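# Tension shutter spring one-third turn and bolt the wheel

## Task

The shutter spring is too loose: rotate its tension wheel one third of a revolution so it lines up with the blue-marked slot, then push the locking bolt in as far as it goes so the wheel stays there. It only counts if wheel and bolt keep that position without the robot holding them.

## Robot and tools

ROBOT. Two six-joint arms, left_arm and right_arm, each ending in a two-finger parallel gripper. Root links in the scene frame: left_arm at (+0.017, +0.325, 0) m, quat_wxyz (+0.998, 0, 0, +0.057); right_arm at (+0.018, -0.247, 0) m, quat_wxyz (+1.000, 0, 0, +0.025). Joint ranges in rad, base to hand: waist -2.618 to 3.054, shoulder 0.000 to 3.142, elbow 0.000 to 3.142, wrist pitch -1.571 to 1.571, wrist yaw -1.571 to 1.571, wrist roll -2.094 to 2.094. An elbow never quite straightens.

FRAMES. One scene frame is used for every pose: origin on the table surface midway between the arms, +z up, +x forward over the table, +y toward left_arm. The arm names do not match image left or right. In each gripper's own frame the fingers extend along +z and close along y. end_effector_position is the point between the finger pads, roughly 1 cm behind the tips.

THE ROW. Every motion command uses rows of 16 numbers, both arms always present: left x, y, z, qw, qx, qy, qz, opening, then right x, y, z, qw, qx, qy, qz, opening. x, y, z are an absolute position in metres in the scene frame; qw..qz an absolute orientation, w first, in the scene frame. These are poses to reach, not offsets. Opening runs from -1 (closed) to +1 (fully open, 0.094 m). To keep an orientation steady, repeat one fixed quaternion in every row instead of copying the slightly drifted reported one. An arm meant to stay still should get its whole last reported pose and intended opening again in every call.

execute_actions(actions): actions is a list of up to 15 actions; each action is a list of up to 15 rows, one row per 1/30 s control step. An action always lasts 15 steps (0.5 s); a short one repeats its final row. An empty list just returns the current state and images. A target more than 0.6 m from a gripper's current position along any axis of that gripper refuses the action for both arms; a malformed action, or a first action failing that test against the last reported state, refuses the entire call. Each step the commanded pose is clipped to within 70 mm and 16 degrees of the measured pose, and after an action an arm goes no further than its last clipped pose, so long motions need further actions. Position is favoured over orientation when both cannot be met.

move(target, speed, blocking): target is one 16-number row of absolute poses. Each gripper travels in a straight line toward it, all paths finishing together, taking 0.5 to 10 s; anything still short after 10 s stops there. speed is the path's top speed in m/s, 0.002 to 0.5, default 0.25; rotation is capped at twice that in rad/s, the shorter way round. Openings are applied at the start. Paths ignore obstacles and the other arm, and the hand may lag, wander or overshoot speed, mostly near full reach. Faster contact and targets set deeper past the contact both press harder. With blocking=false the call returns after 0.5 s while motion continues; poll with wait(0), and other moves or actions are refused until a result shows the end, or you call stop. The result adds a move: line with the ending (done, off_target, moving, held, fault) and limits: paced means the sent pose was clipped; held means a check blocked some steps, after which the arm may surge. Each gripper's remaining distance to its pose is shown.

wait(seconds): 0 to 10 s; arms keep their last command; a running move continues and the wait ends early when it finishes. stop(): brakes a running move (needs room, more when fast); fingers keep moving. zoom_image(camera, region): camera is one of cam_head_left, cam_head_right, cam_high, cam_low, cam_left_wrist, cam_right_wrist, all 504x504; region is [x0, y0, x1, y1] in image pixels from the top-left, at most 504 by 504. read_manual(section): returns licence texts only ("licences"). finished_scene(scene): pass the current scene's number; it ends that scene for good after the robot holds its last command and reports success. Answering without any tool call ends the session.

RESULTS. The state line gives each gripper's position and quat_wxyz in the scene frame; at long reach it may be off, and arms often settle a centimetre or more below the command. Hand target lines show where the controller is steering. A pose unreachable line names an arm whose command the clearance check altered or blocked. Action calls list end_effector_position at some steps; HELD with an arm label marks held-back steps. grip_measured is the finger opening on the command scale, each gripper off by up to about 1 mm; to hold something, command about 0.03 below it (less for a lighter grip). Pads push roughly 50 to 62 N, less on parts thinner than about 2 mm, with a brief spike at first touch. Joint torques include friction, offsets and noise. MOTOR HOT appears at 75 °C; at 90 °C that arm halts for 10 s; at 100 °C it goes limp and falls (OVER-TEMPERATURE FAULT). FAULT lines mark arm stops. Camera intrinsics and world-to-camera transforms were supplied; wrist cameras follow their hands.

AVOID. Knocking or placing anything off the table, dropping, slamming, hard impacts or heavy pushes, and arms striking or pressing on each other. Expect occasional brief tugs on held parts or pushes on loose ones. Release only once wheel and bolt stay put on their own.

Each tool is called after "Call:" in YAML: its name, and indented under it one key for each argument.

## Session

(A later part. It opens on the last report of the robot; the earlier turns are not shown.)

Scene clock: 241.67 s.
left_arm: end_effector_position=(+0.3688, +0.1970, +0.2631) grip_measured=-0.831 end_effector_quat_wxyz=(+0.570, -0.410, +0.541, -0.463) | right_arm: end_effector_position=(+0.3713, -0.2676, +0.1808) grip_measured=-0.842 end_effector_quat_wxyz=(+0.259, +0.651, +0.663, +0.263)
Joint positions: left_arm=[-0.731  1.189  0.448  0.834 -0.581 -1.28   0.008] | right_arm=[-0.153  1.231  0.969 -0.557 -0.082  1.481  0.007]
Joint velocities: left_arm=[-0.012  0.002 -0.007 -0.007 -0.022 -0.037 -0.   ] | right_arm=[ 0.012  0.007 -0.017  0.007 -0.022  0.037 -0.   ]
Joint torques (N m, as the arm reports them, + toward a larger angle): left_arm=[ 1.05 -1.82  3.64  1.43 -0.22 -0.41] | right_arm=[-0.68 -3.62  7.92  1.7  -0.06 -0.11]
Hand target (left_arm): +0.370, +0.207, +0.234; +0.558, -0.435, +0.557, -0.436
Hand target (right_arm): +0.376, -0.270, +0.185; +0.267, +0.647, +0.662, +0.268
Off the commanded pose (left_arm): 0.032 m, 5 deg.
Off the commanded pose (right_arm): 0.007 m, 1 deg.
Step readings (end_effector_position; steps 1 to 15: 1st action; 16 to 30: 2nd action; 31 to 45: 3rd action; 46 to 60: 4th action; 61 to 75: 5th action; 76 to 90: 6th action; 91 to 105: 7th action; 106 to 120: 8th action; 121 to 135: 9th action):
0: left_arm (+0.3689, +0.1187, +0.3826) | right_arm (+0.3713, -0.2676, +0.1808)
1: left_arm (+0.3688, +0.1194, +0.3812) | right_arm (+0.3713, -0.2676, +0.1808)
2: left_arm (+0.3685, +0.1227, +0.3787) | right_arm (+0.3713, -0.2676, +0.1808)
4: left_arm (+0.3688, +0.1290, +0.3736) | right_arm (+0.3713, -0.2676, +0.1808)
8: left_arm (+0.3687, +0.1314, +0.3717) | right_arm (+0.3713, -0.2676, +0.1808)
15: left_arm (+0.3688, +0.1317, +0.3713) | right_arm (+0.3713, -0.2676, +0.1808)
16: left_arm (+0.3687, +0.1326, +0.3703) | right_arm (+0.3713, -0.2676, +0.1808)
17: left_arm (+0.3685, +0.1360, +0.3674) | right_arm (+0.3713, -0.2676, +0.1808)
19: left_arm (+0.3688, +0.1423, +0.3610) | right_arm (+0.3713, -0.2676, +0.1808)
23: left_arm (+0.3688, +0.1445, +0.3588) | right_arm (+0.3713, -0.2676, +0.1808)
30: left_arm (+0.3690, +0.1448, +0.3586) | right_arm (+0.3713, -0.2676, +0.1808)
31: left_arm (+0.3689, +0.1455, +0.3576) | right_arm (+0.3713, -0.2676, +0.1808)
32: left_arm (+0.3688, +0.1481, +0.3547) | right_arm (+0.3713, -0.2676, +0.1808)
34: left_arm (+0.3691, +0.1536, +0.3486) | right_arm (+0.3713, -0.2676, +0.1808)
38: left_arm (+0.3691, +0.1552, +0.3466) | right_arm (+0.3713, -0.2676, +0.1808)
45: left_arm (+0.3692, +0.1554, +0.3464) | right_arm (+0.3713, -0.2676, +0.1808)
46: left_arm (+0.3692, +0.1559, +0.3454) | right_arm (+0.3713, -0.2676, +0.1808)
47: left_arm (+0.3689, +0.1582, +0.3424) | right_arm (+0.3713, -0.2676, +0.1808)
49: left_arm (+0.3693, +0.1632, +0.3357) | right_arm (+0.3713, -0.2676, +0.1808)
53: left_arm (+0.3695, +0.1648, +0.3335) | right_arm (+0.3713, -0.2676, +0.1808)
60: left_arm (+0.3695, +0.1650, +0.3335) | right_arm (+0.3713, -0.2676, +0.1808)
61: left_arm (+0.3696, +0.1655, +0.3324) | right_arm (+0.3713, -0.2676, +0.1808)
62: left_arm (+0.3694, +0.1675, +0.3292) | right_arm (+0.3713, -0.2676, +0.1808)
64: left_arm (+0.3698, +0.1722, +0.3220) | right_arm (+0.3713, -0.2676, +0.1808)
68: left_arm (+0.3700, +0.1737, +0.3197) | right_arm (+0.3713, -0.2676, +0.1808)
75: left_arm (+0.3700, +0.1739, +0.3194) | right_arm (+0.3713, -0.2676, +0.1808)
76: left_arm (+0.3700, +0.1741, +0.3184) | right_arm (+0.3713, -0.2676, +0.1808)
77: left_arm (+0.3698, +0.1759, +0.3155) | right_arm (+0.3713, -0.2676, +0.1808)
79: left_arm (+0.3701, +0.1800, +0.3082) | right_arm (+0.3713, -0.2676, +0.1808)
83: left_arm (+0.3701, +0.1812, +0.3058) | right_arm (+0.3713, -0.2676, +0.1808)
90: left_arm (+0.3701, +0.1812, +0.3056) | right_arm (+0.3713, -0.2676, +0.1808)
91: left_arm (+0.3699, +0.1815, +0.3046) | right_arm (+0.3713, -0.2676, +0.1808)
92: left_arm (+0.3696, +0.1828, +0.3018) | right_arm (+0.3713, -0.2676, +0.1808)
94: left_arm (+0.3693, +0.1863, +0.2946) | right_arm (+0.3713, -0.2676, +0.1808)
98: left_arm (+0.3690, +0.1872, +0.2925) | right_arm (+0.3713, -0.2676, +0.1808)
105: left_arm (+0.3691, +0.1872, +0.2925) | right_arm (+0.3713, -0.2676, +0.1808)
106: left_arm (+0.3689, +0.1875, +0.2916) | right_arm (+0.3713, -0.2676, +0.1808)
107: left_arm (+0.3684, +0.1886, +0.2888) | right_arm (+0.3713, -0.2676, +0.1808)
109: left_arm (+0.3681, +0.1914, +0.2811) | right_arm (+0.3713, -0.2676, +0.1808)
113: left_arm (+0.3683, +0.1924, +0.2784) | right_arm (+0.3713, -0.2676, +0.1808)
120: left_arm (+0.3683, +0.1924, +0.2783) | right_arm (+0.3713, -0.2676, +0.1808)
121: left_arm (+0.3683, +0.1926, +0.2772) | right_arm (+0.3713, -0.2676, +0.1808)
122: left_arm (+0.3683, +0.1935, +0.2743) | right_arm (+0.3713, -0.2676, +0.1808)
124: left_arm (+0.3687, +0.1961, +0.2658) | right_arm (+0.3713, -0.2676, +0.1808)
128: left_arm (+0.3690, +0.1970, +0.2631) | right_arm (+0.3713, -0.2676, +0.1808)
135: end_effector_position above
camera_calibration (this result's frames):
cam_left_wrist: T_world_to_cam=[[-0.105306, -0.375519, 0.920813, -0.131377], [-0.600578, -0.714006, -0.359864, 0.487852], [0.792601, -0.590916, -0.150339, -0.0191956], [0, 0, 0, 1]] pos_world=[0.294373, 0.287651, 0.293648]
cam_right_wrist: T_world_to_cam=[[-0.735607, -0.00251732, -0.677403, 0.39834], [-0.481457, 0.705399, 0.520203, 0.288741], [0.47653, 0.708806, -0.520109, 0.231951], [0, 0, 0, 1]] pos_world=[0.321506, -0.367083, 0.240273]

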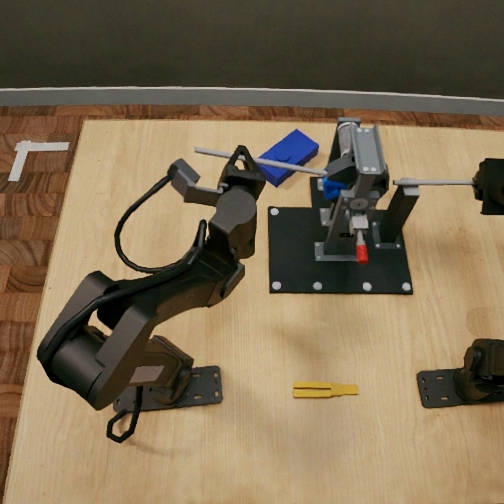

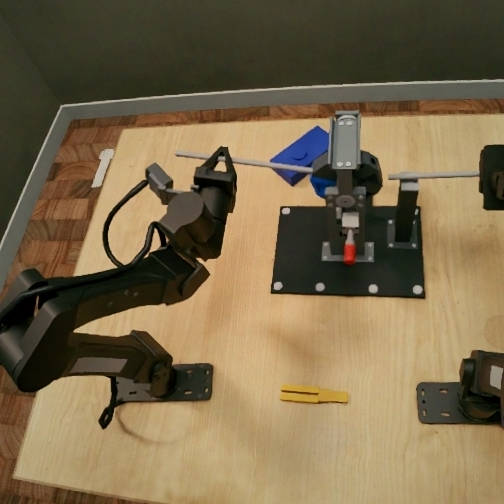

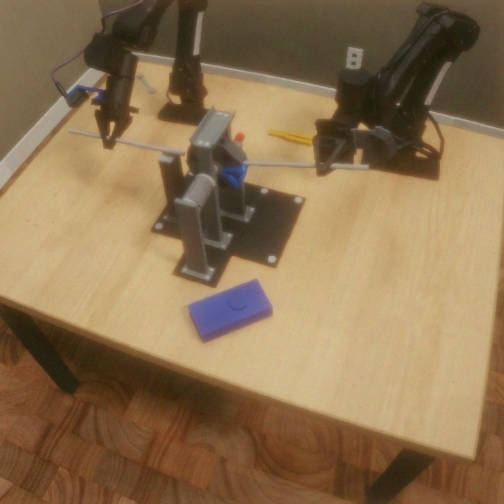

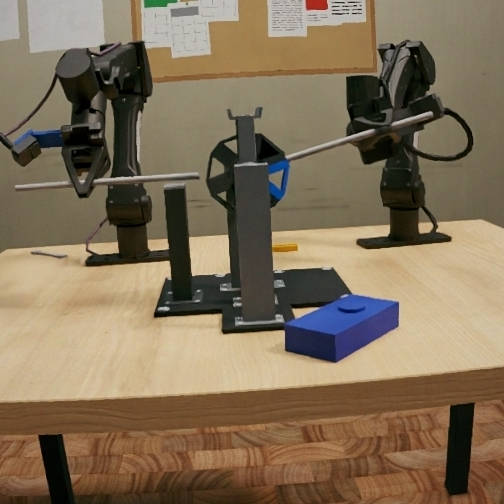

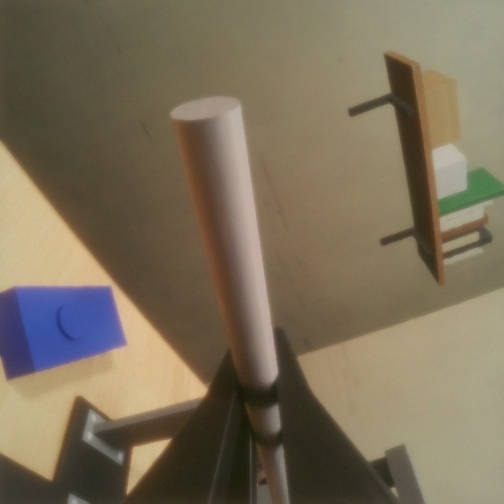

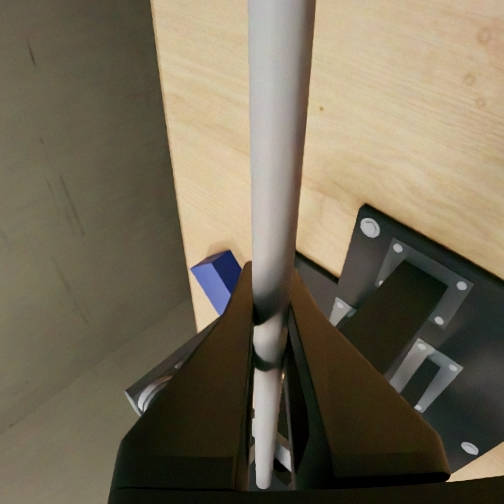

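Call:
execute_actions:
  actions:
    - [[0.37,0.206,0.217,0.517,-0.482,0.565,-0.425,-0.87,0.376,-0.27,0.185,0.267,0.647,0.662,0.268,-0.88]]
    - [[0.37,0.206,0.200,0.473,-0.525,0.572,-0.416,-0.87,0.376,-0.27,0.185,0.267,0.647,0.662,0.268,-0.88]]
    - [[0.369,0.206,0.183,0.426,-0.565,0.579,-0.406,-0.87,0.376,-0.27,0.185,0.267,0.647,0.662,0.268,-0.88]]
    - [[0.368,0.205,0.166,0.375,-0.600,0.586,-0.395,-0.87,0.376,-0.27,0.185,0.267,0.647,0.662,0.268,-0.88]]
    - [[0.367,0.203,0.150,0.321,-0.630,0.593,-0.385,-0.87,0.376,-0.27,0.185,0.267,0.647,0.662,0.268,-0.88]]

Scene clock: 258.07 s.
left_arm: end_effector_position=(+0.3733, +0.2022, +0.1773) grip_measured=-0.832 end_effector_quat_wxyz=(-0.352, +0.610, -0.569, +0.424) | right_arm: end_effector_position=(+0.3713, -0.2676, +0.1808) grip_measured=-0.842 end_effector_quat_wxyz=(+0.259, +0.651, +0.663, +0.263)
Joint positions: left_arm=[-0.651  1.197  0.606  0.142 -0.439 -1.899  0.008] | right_arm=[-0.153  1.231  0.969 -0.557 -0.082  1.481  0.007]
Joint velocities: left_arm=[ 0.007 -0.007  0.012 -0.051  0.081  0.022  0.001] | right_arm=[ 0.012 -0.012 -0.007 -0.007 -0.037  0.037 -0.002]
Joint torques (N m, as the arm reports them, + toward a larger angle): left_arm=[ 0.65 -1.71  6.92  0.98  0.18 -0.34] | right_arm=[-0.77 -3.59  7.96  1.74 -0.06 -0.12]
Hand target (left_arm): +0.366, +0.203, +0.151; -0.321, +0.630, -0.591, +0.388
Hand target (right_arm): +0.376, -0.270, +0.185; +0.267, +0.647, +0.662, +0.268
Off the commanded pose (left_arm): 0.028 m, 7 deg.
Off the commanded pose (right_arm): 0.007 m, 1 deg.
Step readings (end_effector_position; steps 1 to 15: 1st action; 16 to 30: 2nd action; 31 to 45: 3rd action; 46 to 60: 4th action; 61 to 75: 5th action):
0: left_arm (+0.3688, +0.1969, +0.2630) | right_arm (+0.3713, -0.2676, +0.1808)
1: left_arm (+0.3689, +0.1972, +0.2612) | right_arm (+0.3713, -0.2676, +0.1808)
2: left_arm (+0.3691, +0.1980, +0.2584) | right_arm (+0.3713, -0.2676, +0.1808)
4: left_arm (+0.3694, +0.1992, +0.2524) | right_arm (+0.3713, -0.2676, +0.1808)
8: left_arm (+0.3696, +0.2005, +0.2455) | right_arm (+0.3713, -0.2676, +0.1808)
15: left_arm (+0.3696, +0.2014, +0.2403) | right_arm (+0.3713, -0.2676, +0.1808)
16: left_arm (+0.3698, +0.2017, +0.2384) | right_arm (+0.3713, -0.2676, +0.1808)
17: left_arm (+0.3700, +0.2020, +0.2356) | right_arm (+0.3713, -0.2676, +0.1808)
19: left_arm (+0.3703, +0.2026, +0.2303) | right_arm (+0.3713, -0.2676, +0.1808)
23: left_arm (+0.3712, +0.2032, +0.2253) | right_arm (+0.3713, -0.2676, +0.1808)
30: left_arm (+0.3718, +0.2036, +0.2212) | right_arm (+0.3713, -0.2676, +0.1808)
31: left_arm (+0.3718, +0.2039, +0.2199) | right_arm (+0.3713, -0.2676, +0.1808)
32: left_arm (+0.3717, +0.2040, +0.2173) | right_arm (+0.3713, -0.2676, +0.1808)
34: left_arm (+0.3719, +0.2042, +0.2130) | right_arm (+0.3713, -0.2676, +0.1808)
38: left_arm (+0.3726, +0.2042, +0.2087) | right_arm (+0.3713, -0.2676, +0.1808)
45: left_arm (+0.3730, +0.2042, +0.2058) | right_arm (+0.3713, -0.2676, +0.1808)
46: left_arm (+0.3731, +0.2043, +0.2041) | right_arm (+0.3713, -0.2676, +0.1808)
47: left_arm (+0.3732, +0.2042, +0.2019) | right_arm (+0.3713, -0.2676, +0.1808)
49: left_arm (+0.3731, +0.2040, +0.1976) | right_arm (+0.3713, -0.2676, +0.1808)
53: left_arm (+0.3732, +0.2039, +0.1936) | right_arm (+0.3713, -0.2676, +0.1808)
60: left_arm (+0.3730, +0.2038, +0.1912) | right_arm (+0.3713, -0.2676, +0.1808)
61: left_arm (+0.3730, +0.2037, +0.1898) | right_arm (+0.3713, -0.2676, +0.1808)
62: left_arm (+0.3731, +0.2035, +0.1880) | right_arm (+0.3713, -0.2676, +0.1808)
64: left_arm (+0.3727, +0.2030, +0.1844) | right_arm (+0.3713, -0.2676, +0.1808)
68: left_arm (+0.3732, +0.2025, +0.1798) | right_arm (+0.3713, -0.2676, +0.1808)
75: end_effector_position above
camera_calibration (this result's frames):
cam_left_wrist: T_world_to_cam=[[0.371682, -0.0438977, 0.927322, -0.29624], [-0.610851, -0.763749, 0.208682, 0.376539], [0.699081, -0.644019, -0.310687, 0.0415111], [0, 0, 0, 1]] pos_world=[0.311096, 0.301311, 0.20903]
cam_right_wrist: T_world_to_cam=[[-0.735607, -0.00251732, -0.677403, 0.39834], [-0.481457, 0.705399, 0.520203, 0.288741], [0.47653, 0.708806, -0.520109, 0.231951], [0, 0, 0, 1]] pos_world=[0.321506, -0.367083, 0.240273]

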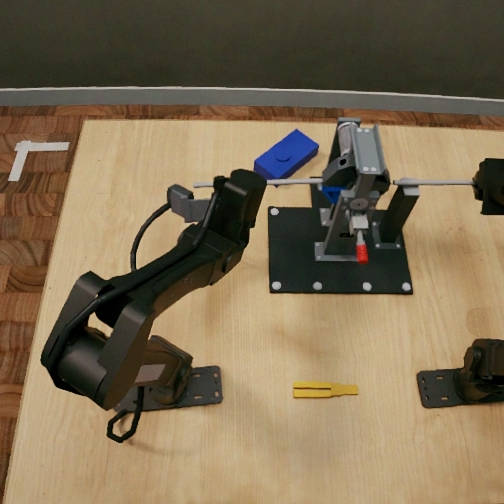

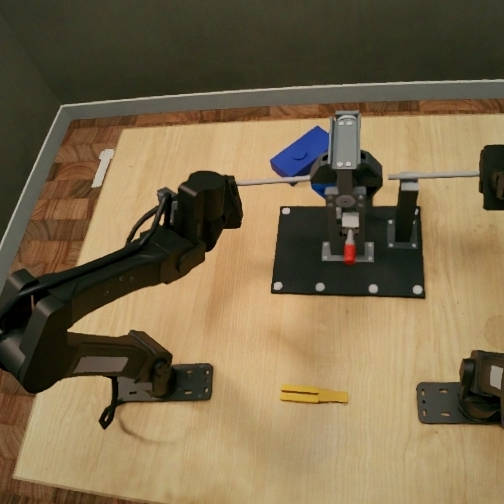

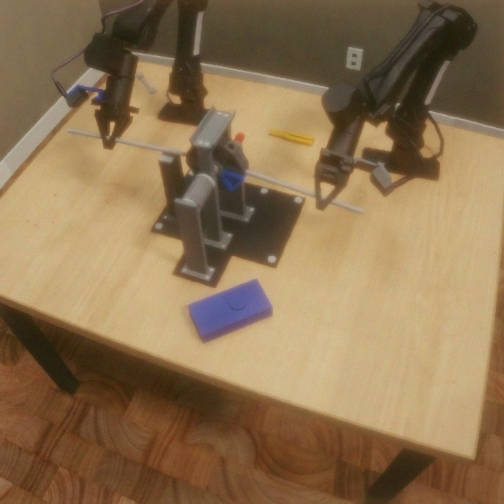

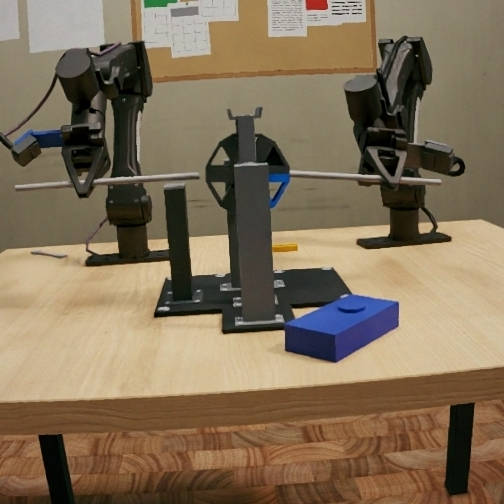

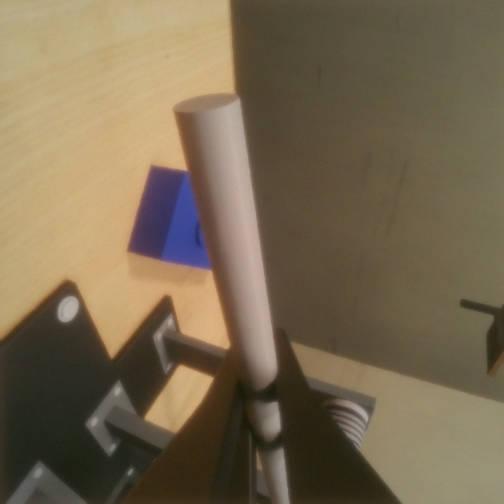

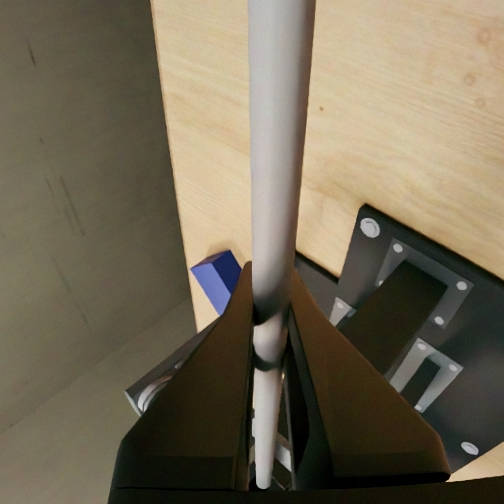

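Call:
wait:
  seconds: 0

Call:
zoom_image:
  camera: "cam_low"
  region: [150, 130, 300, 220]

Call:
zoom_image:
  camera: "cam_head_right"
  region: [340, 140, 440, 210]

Call:
zoom_image:
  camera: "cam_right_wrist"
  region: [210, 400, 320, 504]

Scene clock: 262.73 s.
left_arm: end_effector_position=(+0.3732, +0.2020, +0.1767) grip_measured=-0.832 end_effector_quat_wxyz=(-0.351, +0.611, -0.569, +0.424) | right_arm: end_effector_position=(+0.3713, -0.2676, +0.1808) grip_measured=-0.842 end_effector_quat_wxyz=(+0.259, +0.651, +0.663, +0.263)
Joint positions: left_arm=[-0.651  1.197  0.607  0.139 -0.437 -1.902  0.008] | right_arm=[-0.153  1.231  0.969 -0.557 -0.082  1.481  0.007]
Joint velocities: left_arm=[-0.012 -0.002 -0.007  0.007  0.007 -0.066 -0.001] | right_arm=[-0.017  0.012 -0.002 -0.037 -0.037  0.037 -0.001]
Joint torques (N m, as the arm reports them, + toward a larger angle): left_arm=[ 0.54 -1.63  6.95  0.93  0.19 -0.34] | right_arm=[-0.7  -3.55  7.91  1.73 -0.07 -0.12]
Hand target (left_arm): +0.366, +0.203, +0.151; -0.321, +0.630, -0.591, +0.388
Hand target (right_arm): +0.376, -0.270, +0.185; +0.267, +0.647, +0.662, +0.268
Off the commanded pose (left_arm): 0.027 m, 7 deg.
Off the commanded pose (right_arm): 0.007 m, 1 deg.
camera_calibration (this result's frames):
cam_left_wrist: T_world_to_cam=[[0.374714, -0.0421375, 0.926182, -0.29693], [-0.610522, -0.763017, 0.212291, 0.375524], [0.697748, -0.645003, -0.311639, 0.0422005], [0, 0, 0, 1]] pos_world=[0.311084, 0.301238, 0.208442]
cam_right_wrist: T_world_to_cam=[[-0.735607, -0.00251732, -0.677403, 0.39834], [-0.481457, 0.705399, 0.520203, 0.288741], [0.47653, 0.708806, -0.520109, 0.231951], [0, 0, 0, 1]] pos_world=[0.321506, -0.367083, 0.240273]

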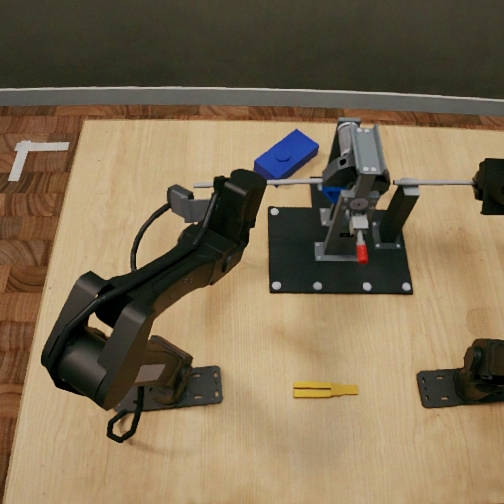

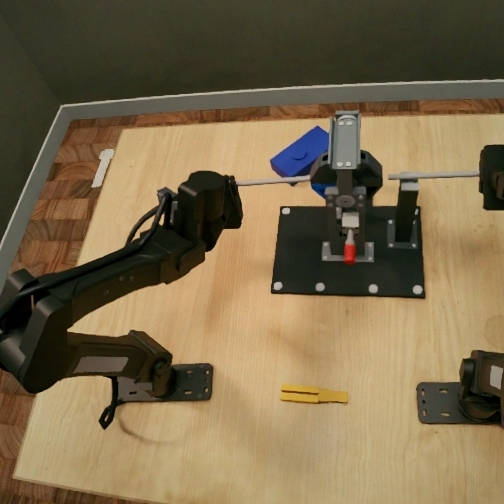

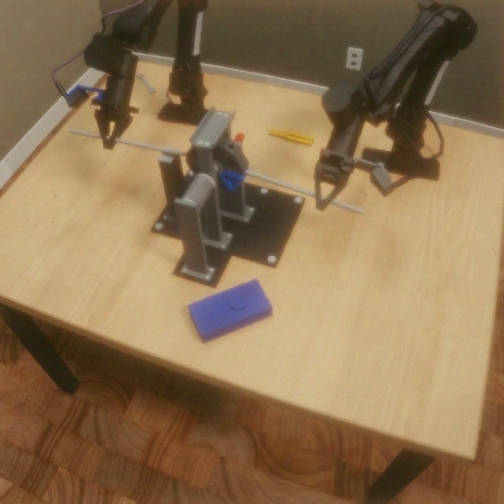

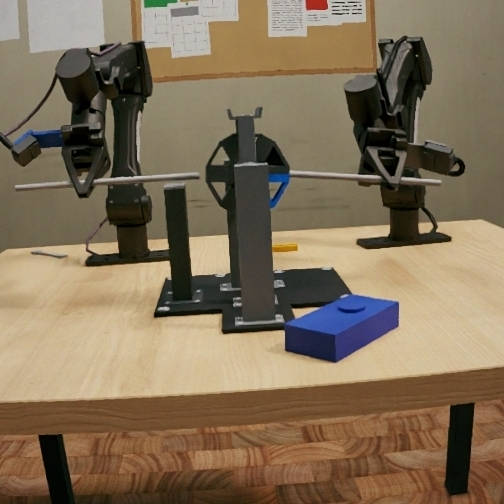

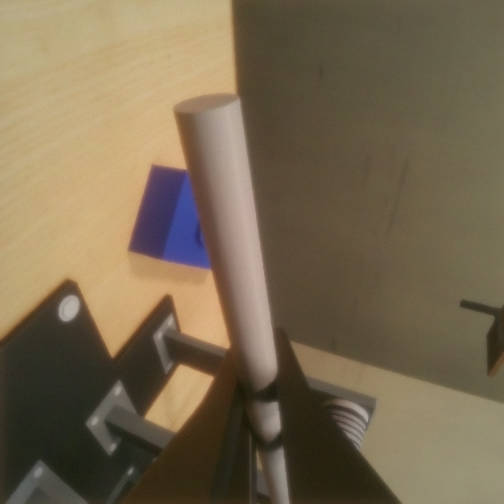

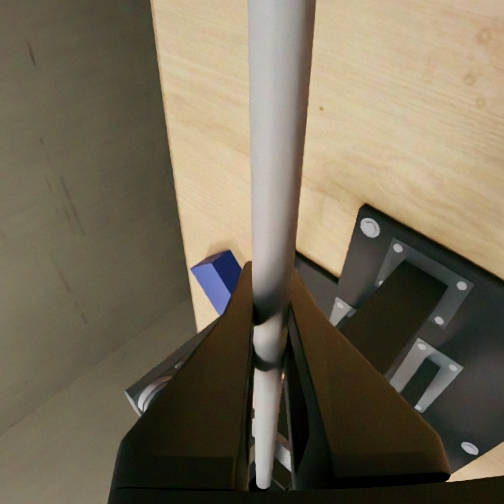

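Region (150, 130, 300, 220) of cam_low's 504x504 image, scaled by 3.360, with more detail than that image has; it fills the top 302 rows of this view, and the rest is white.

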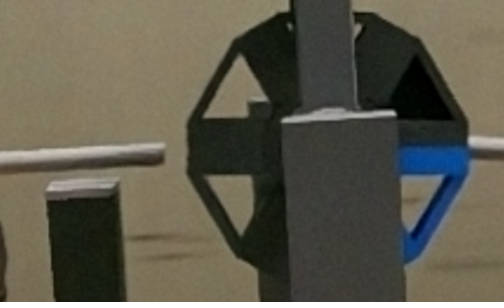

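Region (340, 140, 440, 210) of cam_head_right's 504x504 image, scaled by 5.040, with more detail than that image has; it fills the top 353 rows of this view, and the rest is white.

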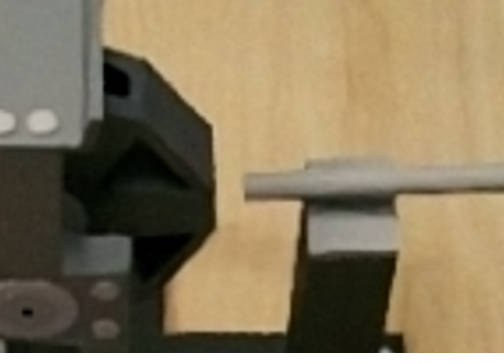

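Region (210, 400, 320, 504) of cam_right_wrist's 504x504 image, scaled by 4.582, with more detail than that image has; it fills the top 477 rows of this view, and the rest is white.

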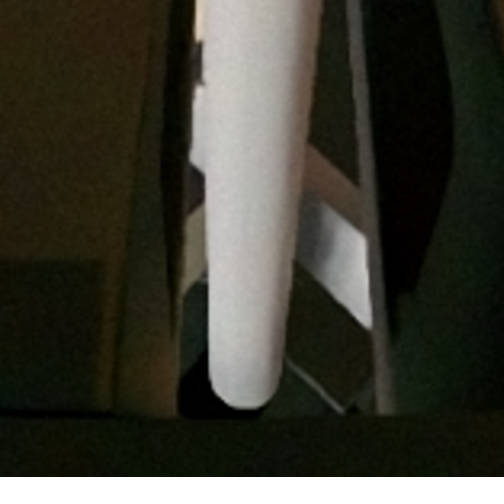

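Call:
execute_actions:
  actions:
    - [[0.367,0.204,0.156,0.33,-0.625,0.598,-0.376,-0.87,0.376,-0.27,0.185,0.267,0.647,0.662,0.268,-0.88],[0.367,0.204,0.159,0.33,-0.625,0.598,-0.376,-0.87,0.376,-0.27,0.185,0.267,0.647,0.662,0.268,-0.88],[0.367,0.204,0.162,0.33,-0.625,0.598,-0.376,-0.87,0.376,-0.27,0.185,0.267,0.647,0.662,0.268,-0.88],[0.367,0.204,0.165,0.33,-0.625,0.598,-0.376,-0.87,0.376,-0.27,0.185,0.267,0.647,0.662,0.268,-0.88]]
    - [[0.367,0.204,0.165,0.33,-0.625,0.598,-0.376,-0.87,0.376,-0.27,0.185,0.267,0.647,0.662,0.268,-0.88]]

Call:
zoom_image:
  camera: "cam_low"
  region: [150, 130, 300, 220]

Call:
zoom_image:
  camera: "cam_right_wrist"
  region: [210, 400, 320, 504]

Scene clock: 275.10 s.
left_arm: end_effector_position=(+0.3734, +0.2027, +0.1817) grip_measured=-0.832 end_effector_quat_wxyz=(-0.350, +0.613, -0.581, +0.405) | right_arm: end_effector_position=(+0.3713, -0.2676, +0.1808) grip_measured=-0.842 end_effector_quat_wxyz=(+0.259, +0.651, +0.663, +0.263)
Joint positions: left_arm=[-0.651  1.197  0.661  0.046 -0.441 -1.894  0.008] | right_arm=[-0.153  1.231  0.969 -0.557 -0.082  1.481  0.007]
Joint velocities: left_arm=[ 0.012 -0.012  0.002 -0.007  0.037 -0.037  0.   ] | right_arm=[-0.027 -0.012 -0.022  0.037 -0.022 -0.007  0.001]
Joint torques (N m, as the arm reports them, + toward a larger angle): left_arm=[ 0.17 -2.77  7.16  1.02  0.03 -0.23] | right_arm=[-0.76 -3.48  7.87  1.71 -0.07 -0.12]
Hand target (left_arm): +0.367, +0.204, +0.165; -0.331, +0.625, -0.598, +0.377
Hand target (right_arm): +0.376, -0.270, +0.185; +0.267, +0.647, +0.662, +0.268
Off the commanded pose (left_arm): 0.018 m, 5 deg.
Off the commanded pose (right_arm): 0.007 m, 1 deg.
Step readings (end_effector_position; steps 1 to 15: 1st action; 16 to 30: 2nd action):
0: left_arm (+0.3732, +0.2020, +0.1767) | right_arm (+0.3713, -0.2676, +0.1808)
1: left_arm (+0.3731, +0.2021, +0.1768) | right_arm (+0.3713, -0.2676, +0.1808)
2: left_arm (+0.3732, +0.2020, +0.1775) | right_arm (+0.3713, -0.2676, +0.1808)
4: left_arm (+0.3737, +0.2022, +0.1798) | right_arm (+0.3713, -0.2676, +0.1808)
8: left_arm (+0.3736, +0.2026, +0.1814) | right_arm (+0.3713, -0.2676, +0.1808)
15: left_arm (+0.3735, +0.2026, +0.1818) | right_arm (+0.3713, -0.2676, +0.1808)
16: left_arm (+0.3735, +0.2027, +0.1817) | right_arm (+0.3713, -0.2676, +0.1808)
17: left_arm (+0.3735, +0.2026, +0.1818) | right_arm (+0.3713, -0.2676, +0.1808)
19: left_arm (+0.3735, +0.2026, +0.1818) | right_arm (+0.3713, -0.2676, +0.1808)
23: left_arm (+0.3734, +0.2027, +0.1817) | right_arm (+0.3713, -0.2676, +0.1808)
30: end_effector_position above
camera_calibration (this result's frames):
cam_left_wrist: T_world_to_cam=[[0.404186, -0.0688689, 0.912081, -0.304645], [-0.603541, -0.769353, 0.209365, 0.374322], [0.687293, -0.6351, -0.352527, 0.0532774], [0, 0, 0, 1]] pos_world=[0.312434, 0.300841, 0.218273]
cam_right_wrist: T_world_to_cam=[[-0.735607, -0.00251732, -0.677403, 0.39834], [-0.481457, 0.705399, 0.520203, 0.288741], [0.47653, 0.708806, -0.520109, 0.231951], [0, 0, 0, 1]] pos_world=[0.321506, -0.367083, 0.240273]

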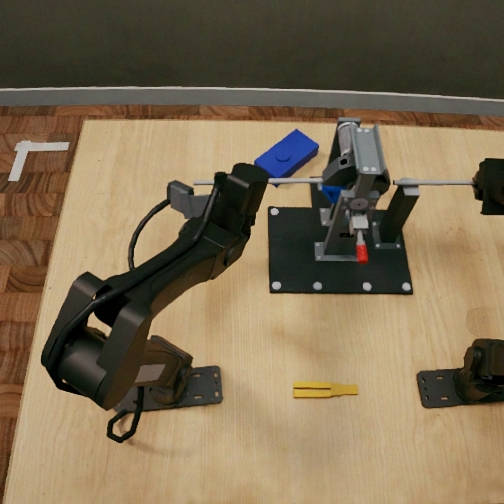

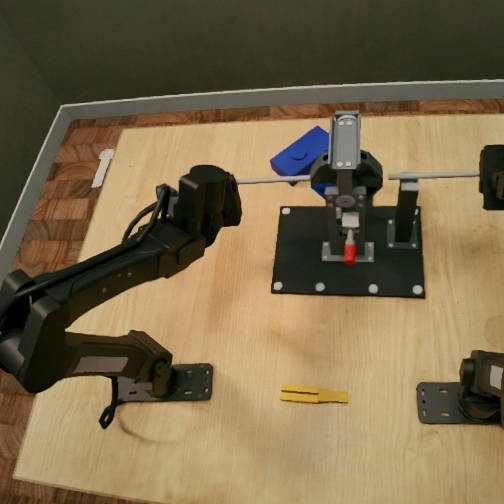

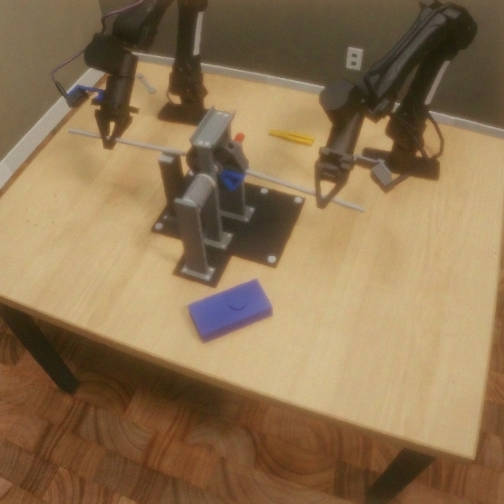

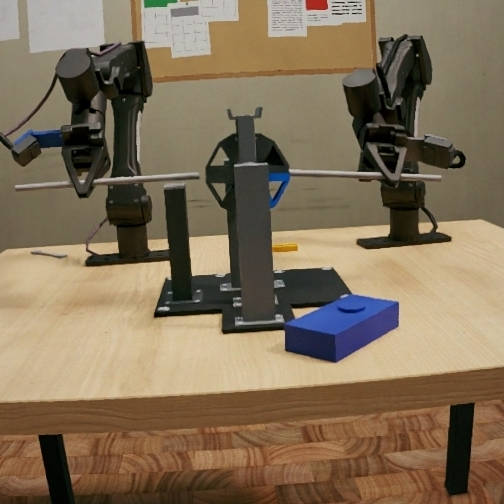

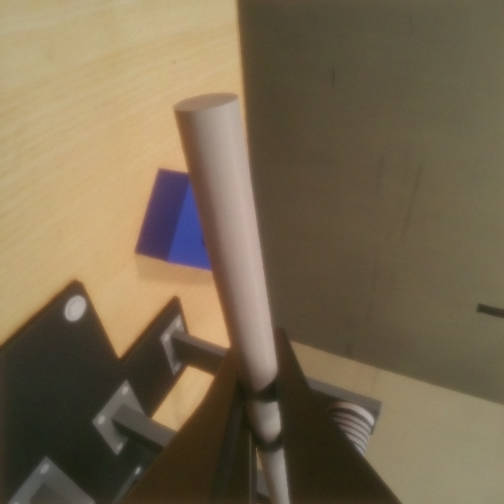

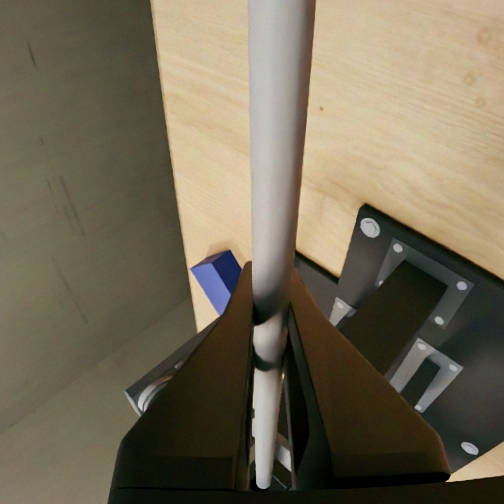

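Region (150, 130, 300, 220) of cam_low's 504x504 image, scaled by 3.360, with more detail than that image has; it fills the top 302 rows of this view, and the rest is white.

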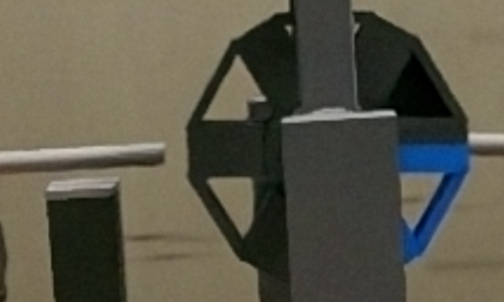

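Region (210, 400, 320, 504) of cam_right_wrist's 504x504 image, scaled by 4.582, with more detail than that image has; it fills the top 477 rows of this view, and the rest is white.

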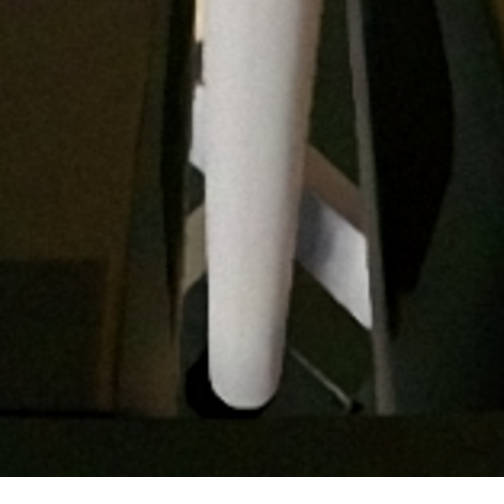

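Call:
execute_actions:
  actions:
    - [[0.367,0.204,0.168,0.33,-0.625,0.598,-0.376,-0.87,0.377,-0.268,0.185,0.267,0.647,0.662,0.268,-0.88],[0.367,0.204,0.171,0.33,-0.625,0.598,-0.376,-0.87,0.377,-0.266,0.185,0.267,0.647,0.662,0.268,-0.88],[0.367,0.204,0.171,0.33,-0.625,0.598,-0.376,-0.87,0.378,-0.264,0.185,0.267,0.647,0.662,0.268,-0.88],[0.367,0.204,0.171,0.33,-0.625,0.598,-0.376,-0.87,0.378,-0.262,0.185,0.267,0.647,0.662,0.268,-0.88],[0.367,0.204,0.171,0.33,-0.625,0.598,-0.376,-0.87,0.378,-0.260,0.185,0.267,0.647,0.662,0.268,-0.88],[0.367,0.204,0.171,0.33,-0.625,0.598,-0.376,-0.87,0.378,-0.258,0.185,0.267,0.647,0.662,0.268,-0.88]]

Call:
zoom_image:
  camera: "cam_low"
  region: [150, 130, 300, 220]

Call:
zoom_image:
  camera: "cam_right_wrist"
  region: [210, 400, 320, 504]

Call:
zoom_image:
  camera: "cam_head_right"
  region: [340, 140, 440, 210]

Scene clock: 282.13 s.
left_arm: end_effector_position=(+0.3734, +0.2029, +0.1837) grip_measured=-0.832 end_effector_quat_wxyz=(-0.350, +0.613, -0.585, +0.400) | right_arm: end_effector_position=(+0.3724, -0.2602, +0.1768) grip_measured=-0.843 end_effector_quat_wxyz=(+0.255, +0.651, +0.667, +0.257)
Joint positions: left_arm=[-0.651  1.197  0.68   0.014 -0.442 -1.892  0.008] | right_arm=[-0.12   1.242  0.969 -0.557 -0.058  1.5    0.007]
Joint velocities: left_arm=[-0.007 -0.007 -0.017 -0.037 -0.007  0.051  0.001] | right_arm=[ 0.007 -0.037 -0.007  0.022 -0.007 -0.037 -0.   ]
Joint torques (N m, as the arm reports them, + toward a larger angle): left_arm=[ 0.18 -3.42  7.31  1.03  0.05 -0.24] | right_arm=[ 0.92 -4.42  8.02  1.74 -0.01  0.1 ]
Hand target (left_arm): +0.367, +0.204, +0.171; -0.331, +0.625, -0.598, +0.378
Hand target (right_arm): +0.378, -0.258, +0.185; +0.267, +0.647, +0.662, +0.268
Off the commanded pose (left_arm): 0.014 m, 4 deg.
Off the commanded pose (right_arm): 0.010 m, 2 deg.
Step readings (end_effector_position):
0: left_arm (+0.3734, +0.2027, +0.1817) | right_arm (+0.3713, -0.2676, +0.1808)
1: left_arm (+0.3734, +0.2027, +0.1817) | right_arm (+0.3714, -0.2676, +0.1805)
2: left_arm (+0.3734, +0.2027, +0.1821) | right_arm (+0.3715, -0.2677, +0.1799)
4: left_arm (+0.3735, +0.2027, +0.1832) | right_arm (+0.3717, -0.2675, +0.1784)
8: left_arm (+0.3735, +0.2028, +0.1838) | right_arm (+0.3723, -0.2610, +0.1769)
15: end_effector_position above
camera_calibration (this result's frames):
cam_left_wrist: T_world_to_cam=[[0.414009, -0.0768251, 0.907025, -0.30758], [-0.601143, -0.771312, 0.209059, 0.373618], [0.683538, -0.631804, -0.365513, 0.0572801], [0, 0, 0, 1]] pos_world=[0.312785, 0.300735, 0.221811]
cam_right_wrist: T_world_to_cam=[[-0.744398, -0.0078654, -0.66769, 0.39659], [-0.477244, 0.70563, 0.52376, 0.283956], [0.467022, 0.708537, -0.529023, 0.229085], [0, 0, 0, 1]] pos_world=[0.323749, -0.359564, 0.237265]

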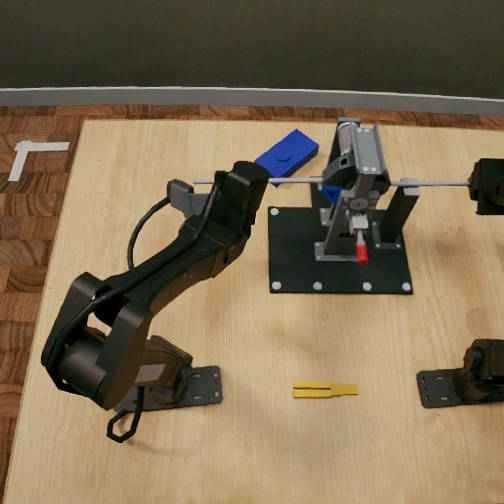

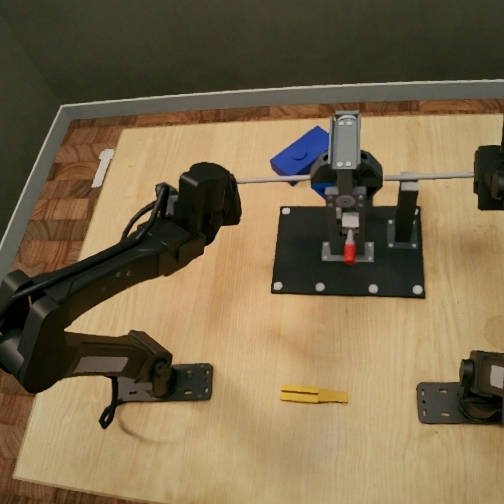

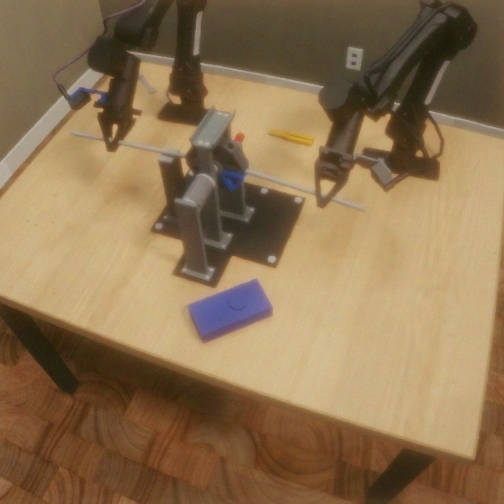

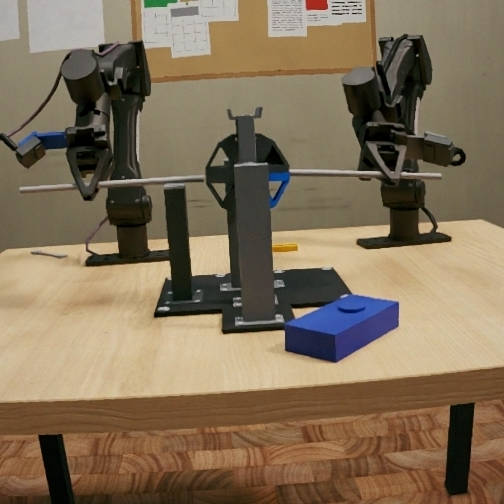

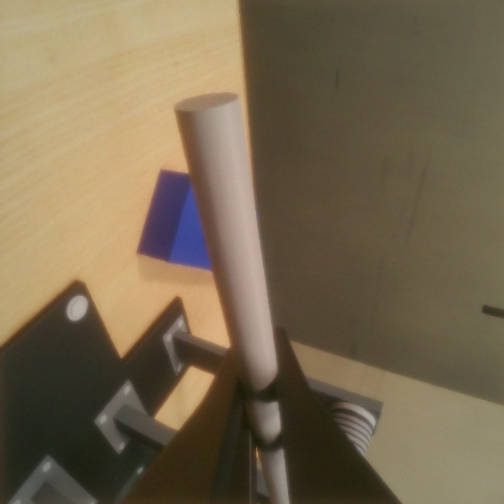

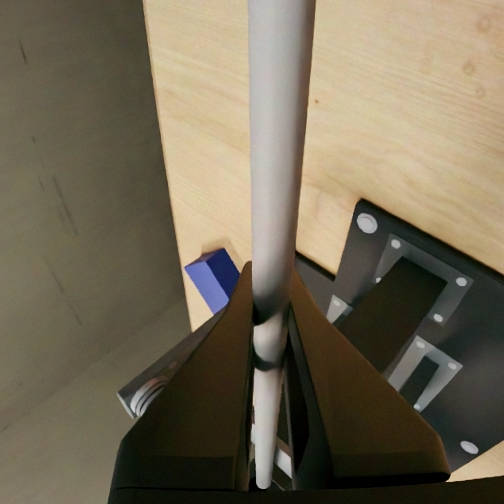

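Region (150, 130, 300, 220) of cam_low's 504x504 image, scaled by 3.360, with more detail than that image has; it fills the top 302 rows of this view, and the rest is white.

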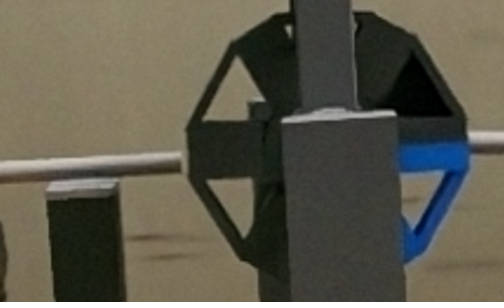

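Region (210, 400, 320, 504) of cam_right_wrist's 504x504 image, scaled by 4.582, with more detail than that image has; it fills the top 477 rows of this view, and the rest is white.

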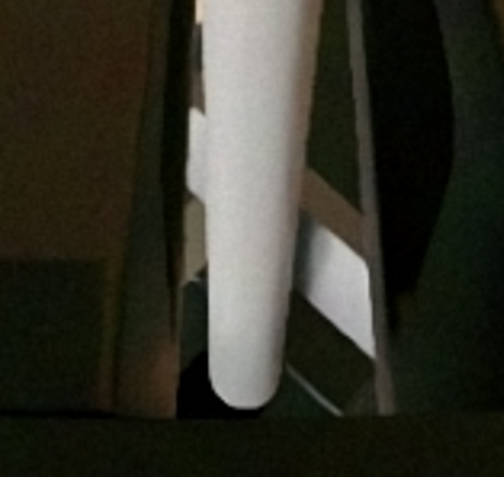

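Region (340, 140, 440, 210) of cam_head_right's 504x504 image, scaled by 5.040, with more detail than that image has; it fills the top 353 rows of this view, and the rest is white.

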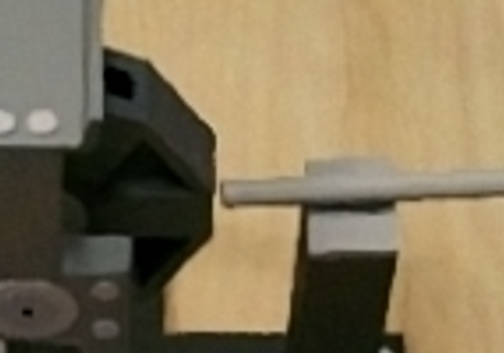

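Call:
execute_actions:
  actions:
    - [[0.367,0.204,0.171,0.33,-0.625,0.598,-0.376,-0.87,0.378,-0.259,0.187,0.267,0.647,0.662,0.268,-0.88],[0.367,0.204,0.171,0.33,-0.625,0.598,-0.376,-0.87,0.378,-0.259,0.189,0.267,0.647,0.662,0.268,-0.88],[0.367,0.204,0.171,0.33,-0.625,0.598,-0.376,-0.87,0.378,-0.259,0.191,0.267,0.647,0.662,0.268,-0.88],[0.367,0.204,0.171,0.33,-0.625,0.598,-0.376,-0.87,0.378,-0.259,0.193,0.267,0.647,0.662,0.268,-0.88]]

Scene clock: 287.67 s.
left_arm: end_effector_position=(+0.3735, +0.2029, +0.1839) grip_measured=-0.832 end_effector_quat_wxyz=(-0.350, +0.613, -0.585, +0.400) | right_arm: end_effector_position=(+0.3692, -0.2604, +0.1739) grip_measured=-0.842 end_effector_quat_wxyz=(+0.250, +0.655, +0.668, +0.252)
Joint positions: left_arm=[-0.651  1.197  0.68   0.014 -0.442 -1.892  0.008] | right_arm=[-0.12   1.242  0.969 -0.574 -0.055  1.502  0.007]
Joint velocities: left_arm=[-0.002 -0.007  0.002 -0.022 -0.037  0.022 -0.   ] | right_arm=[ 0.032  0.002  0.007 -0.051 -0.037  0.037 -0.   ]
Joint torques (N m, as the arm reports them, + toward a larger angle): left_arm=[ 0.16 -3.37  7.29  1.06  0.04 -0.25] | right_arm=[ 0.47 -4.32 10.49  1.59 -0.01  0.03]
Hand target (left_arm): +0.367, +0.204, +0.171; -0.331, +0.625, -0.598, +0.378
Hand target (right_arm): +0.378, -0.259, +0.193; +0.267, +0.647, +0.662, +0.268
Off the commanded pose (left_arm): 0.014 m, 4 deg.
Off the commanded pose (right_arm): 0.021 m, 3 deg.
Step readings (end_effector_position):
0: left_arm (+0.3735, +0.2029, +0.1839) | right_arm (+0.3724, -0.2606, +0.1768)
1: left_arm (+0.3735, +0.2029, +0.1839) | right_arm (+0.3724, -0.2606, +0.1768)
2: left_arm (+0.3735, +0.2029, +0.1839) | right_arm (+0.3723, -0.2606, +0.1767)
4: left_arm (+0.3735, +0.2029, +0.1839) | right_arm (+0.3715, -0.2606, +0.1760)
8: left_arm (+0.3735, +0.2029, +0.1839) | right_arm (+0.3694, -0.2604, +0.1741)
15: end_effector_position above
camera_calibration (this result's frames):
cam_left_wrist: T_world_to_cam=[[0.413711, -0.0766479, 0.907176, -0.307714], [-0.601211, -0.771271, 0.209013, 0.373616], [0.683658, -0.631875, -0.365165, 0.0571852], [0, 0, 0, 1]] pos_world=[0.312832, 0.300708, 0.221942]
cam_right_wrist: T_world_to_cam=[[-0.755854, -0.00437833, -0.654726, 0.395189], [-0.46545, 0.706878, 0.532616, 0.278549], [0.460479, 0.707322, -0.536334, 0.232606], [0, 0, 0, 1]] pos_world=[0.321245, -0.359697, 0.235135]

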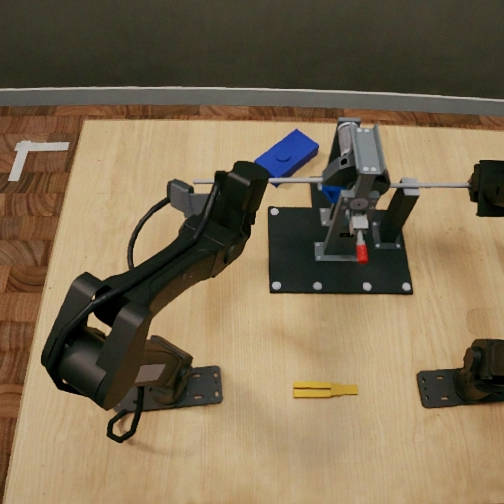

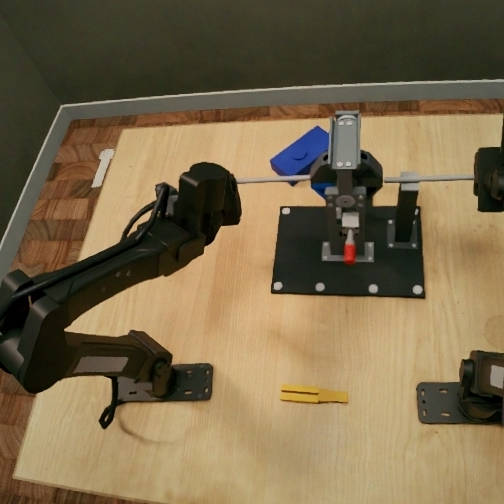

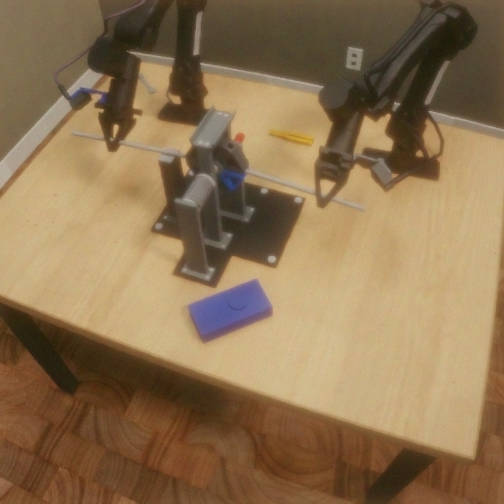

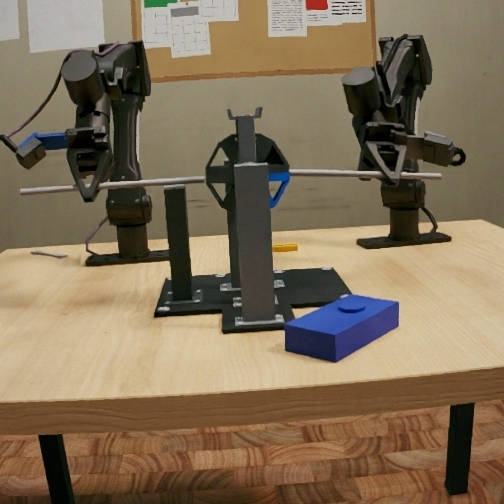

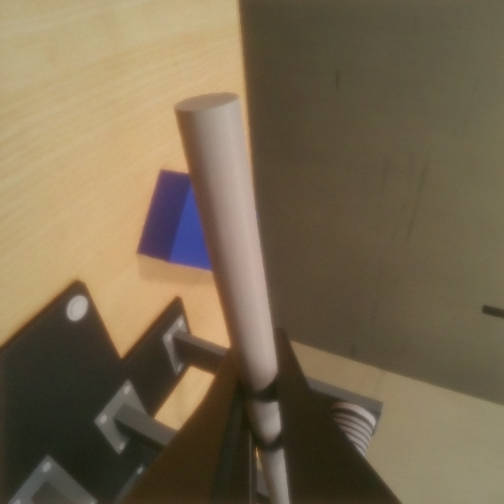

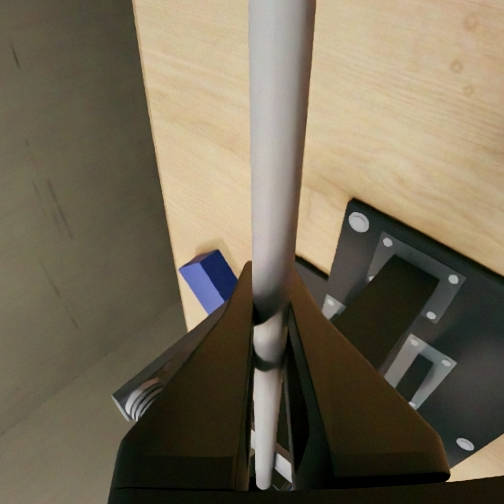

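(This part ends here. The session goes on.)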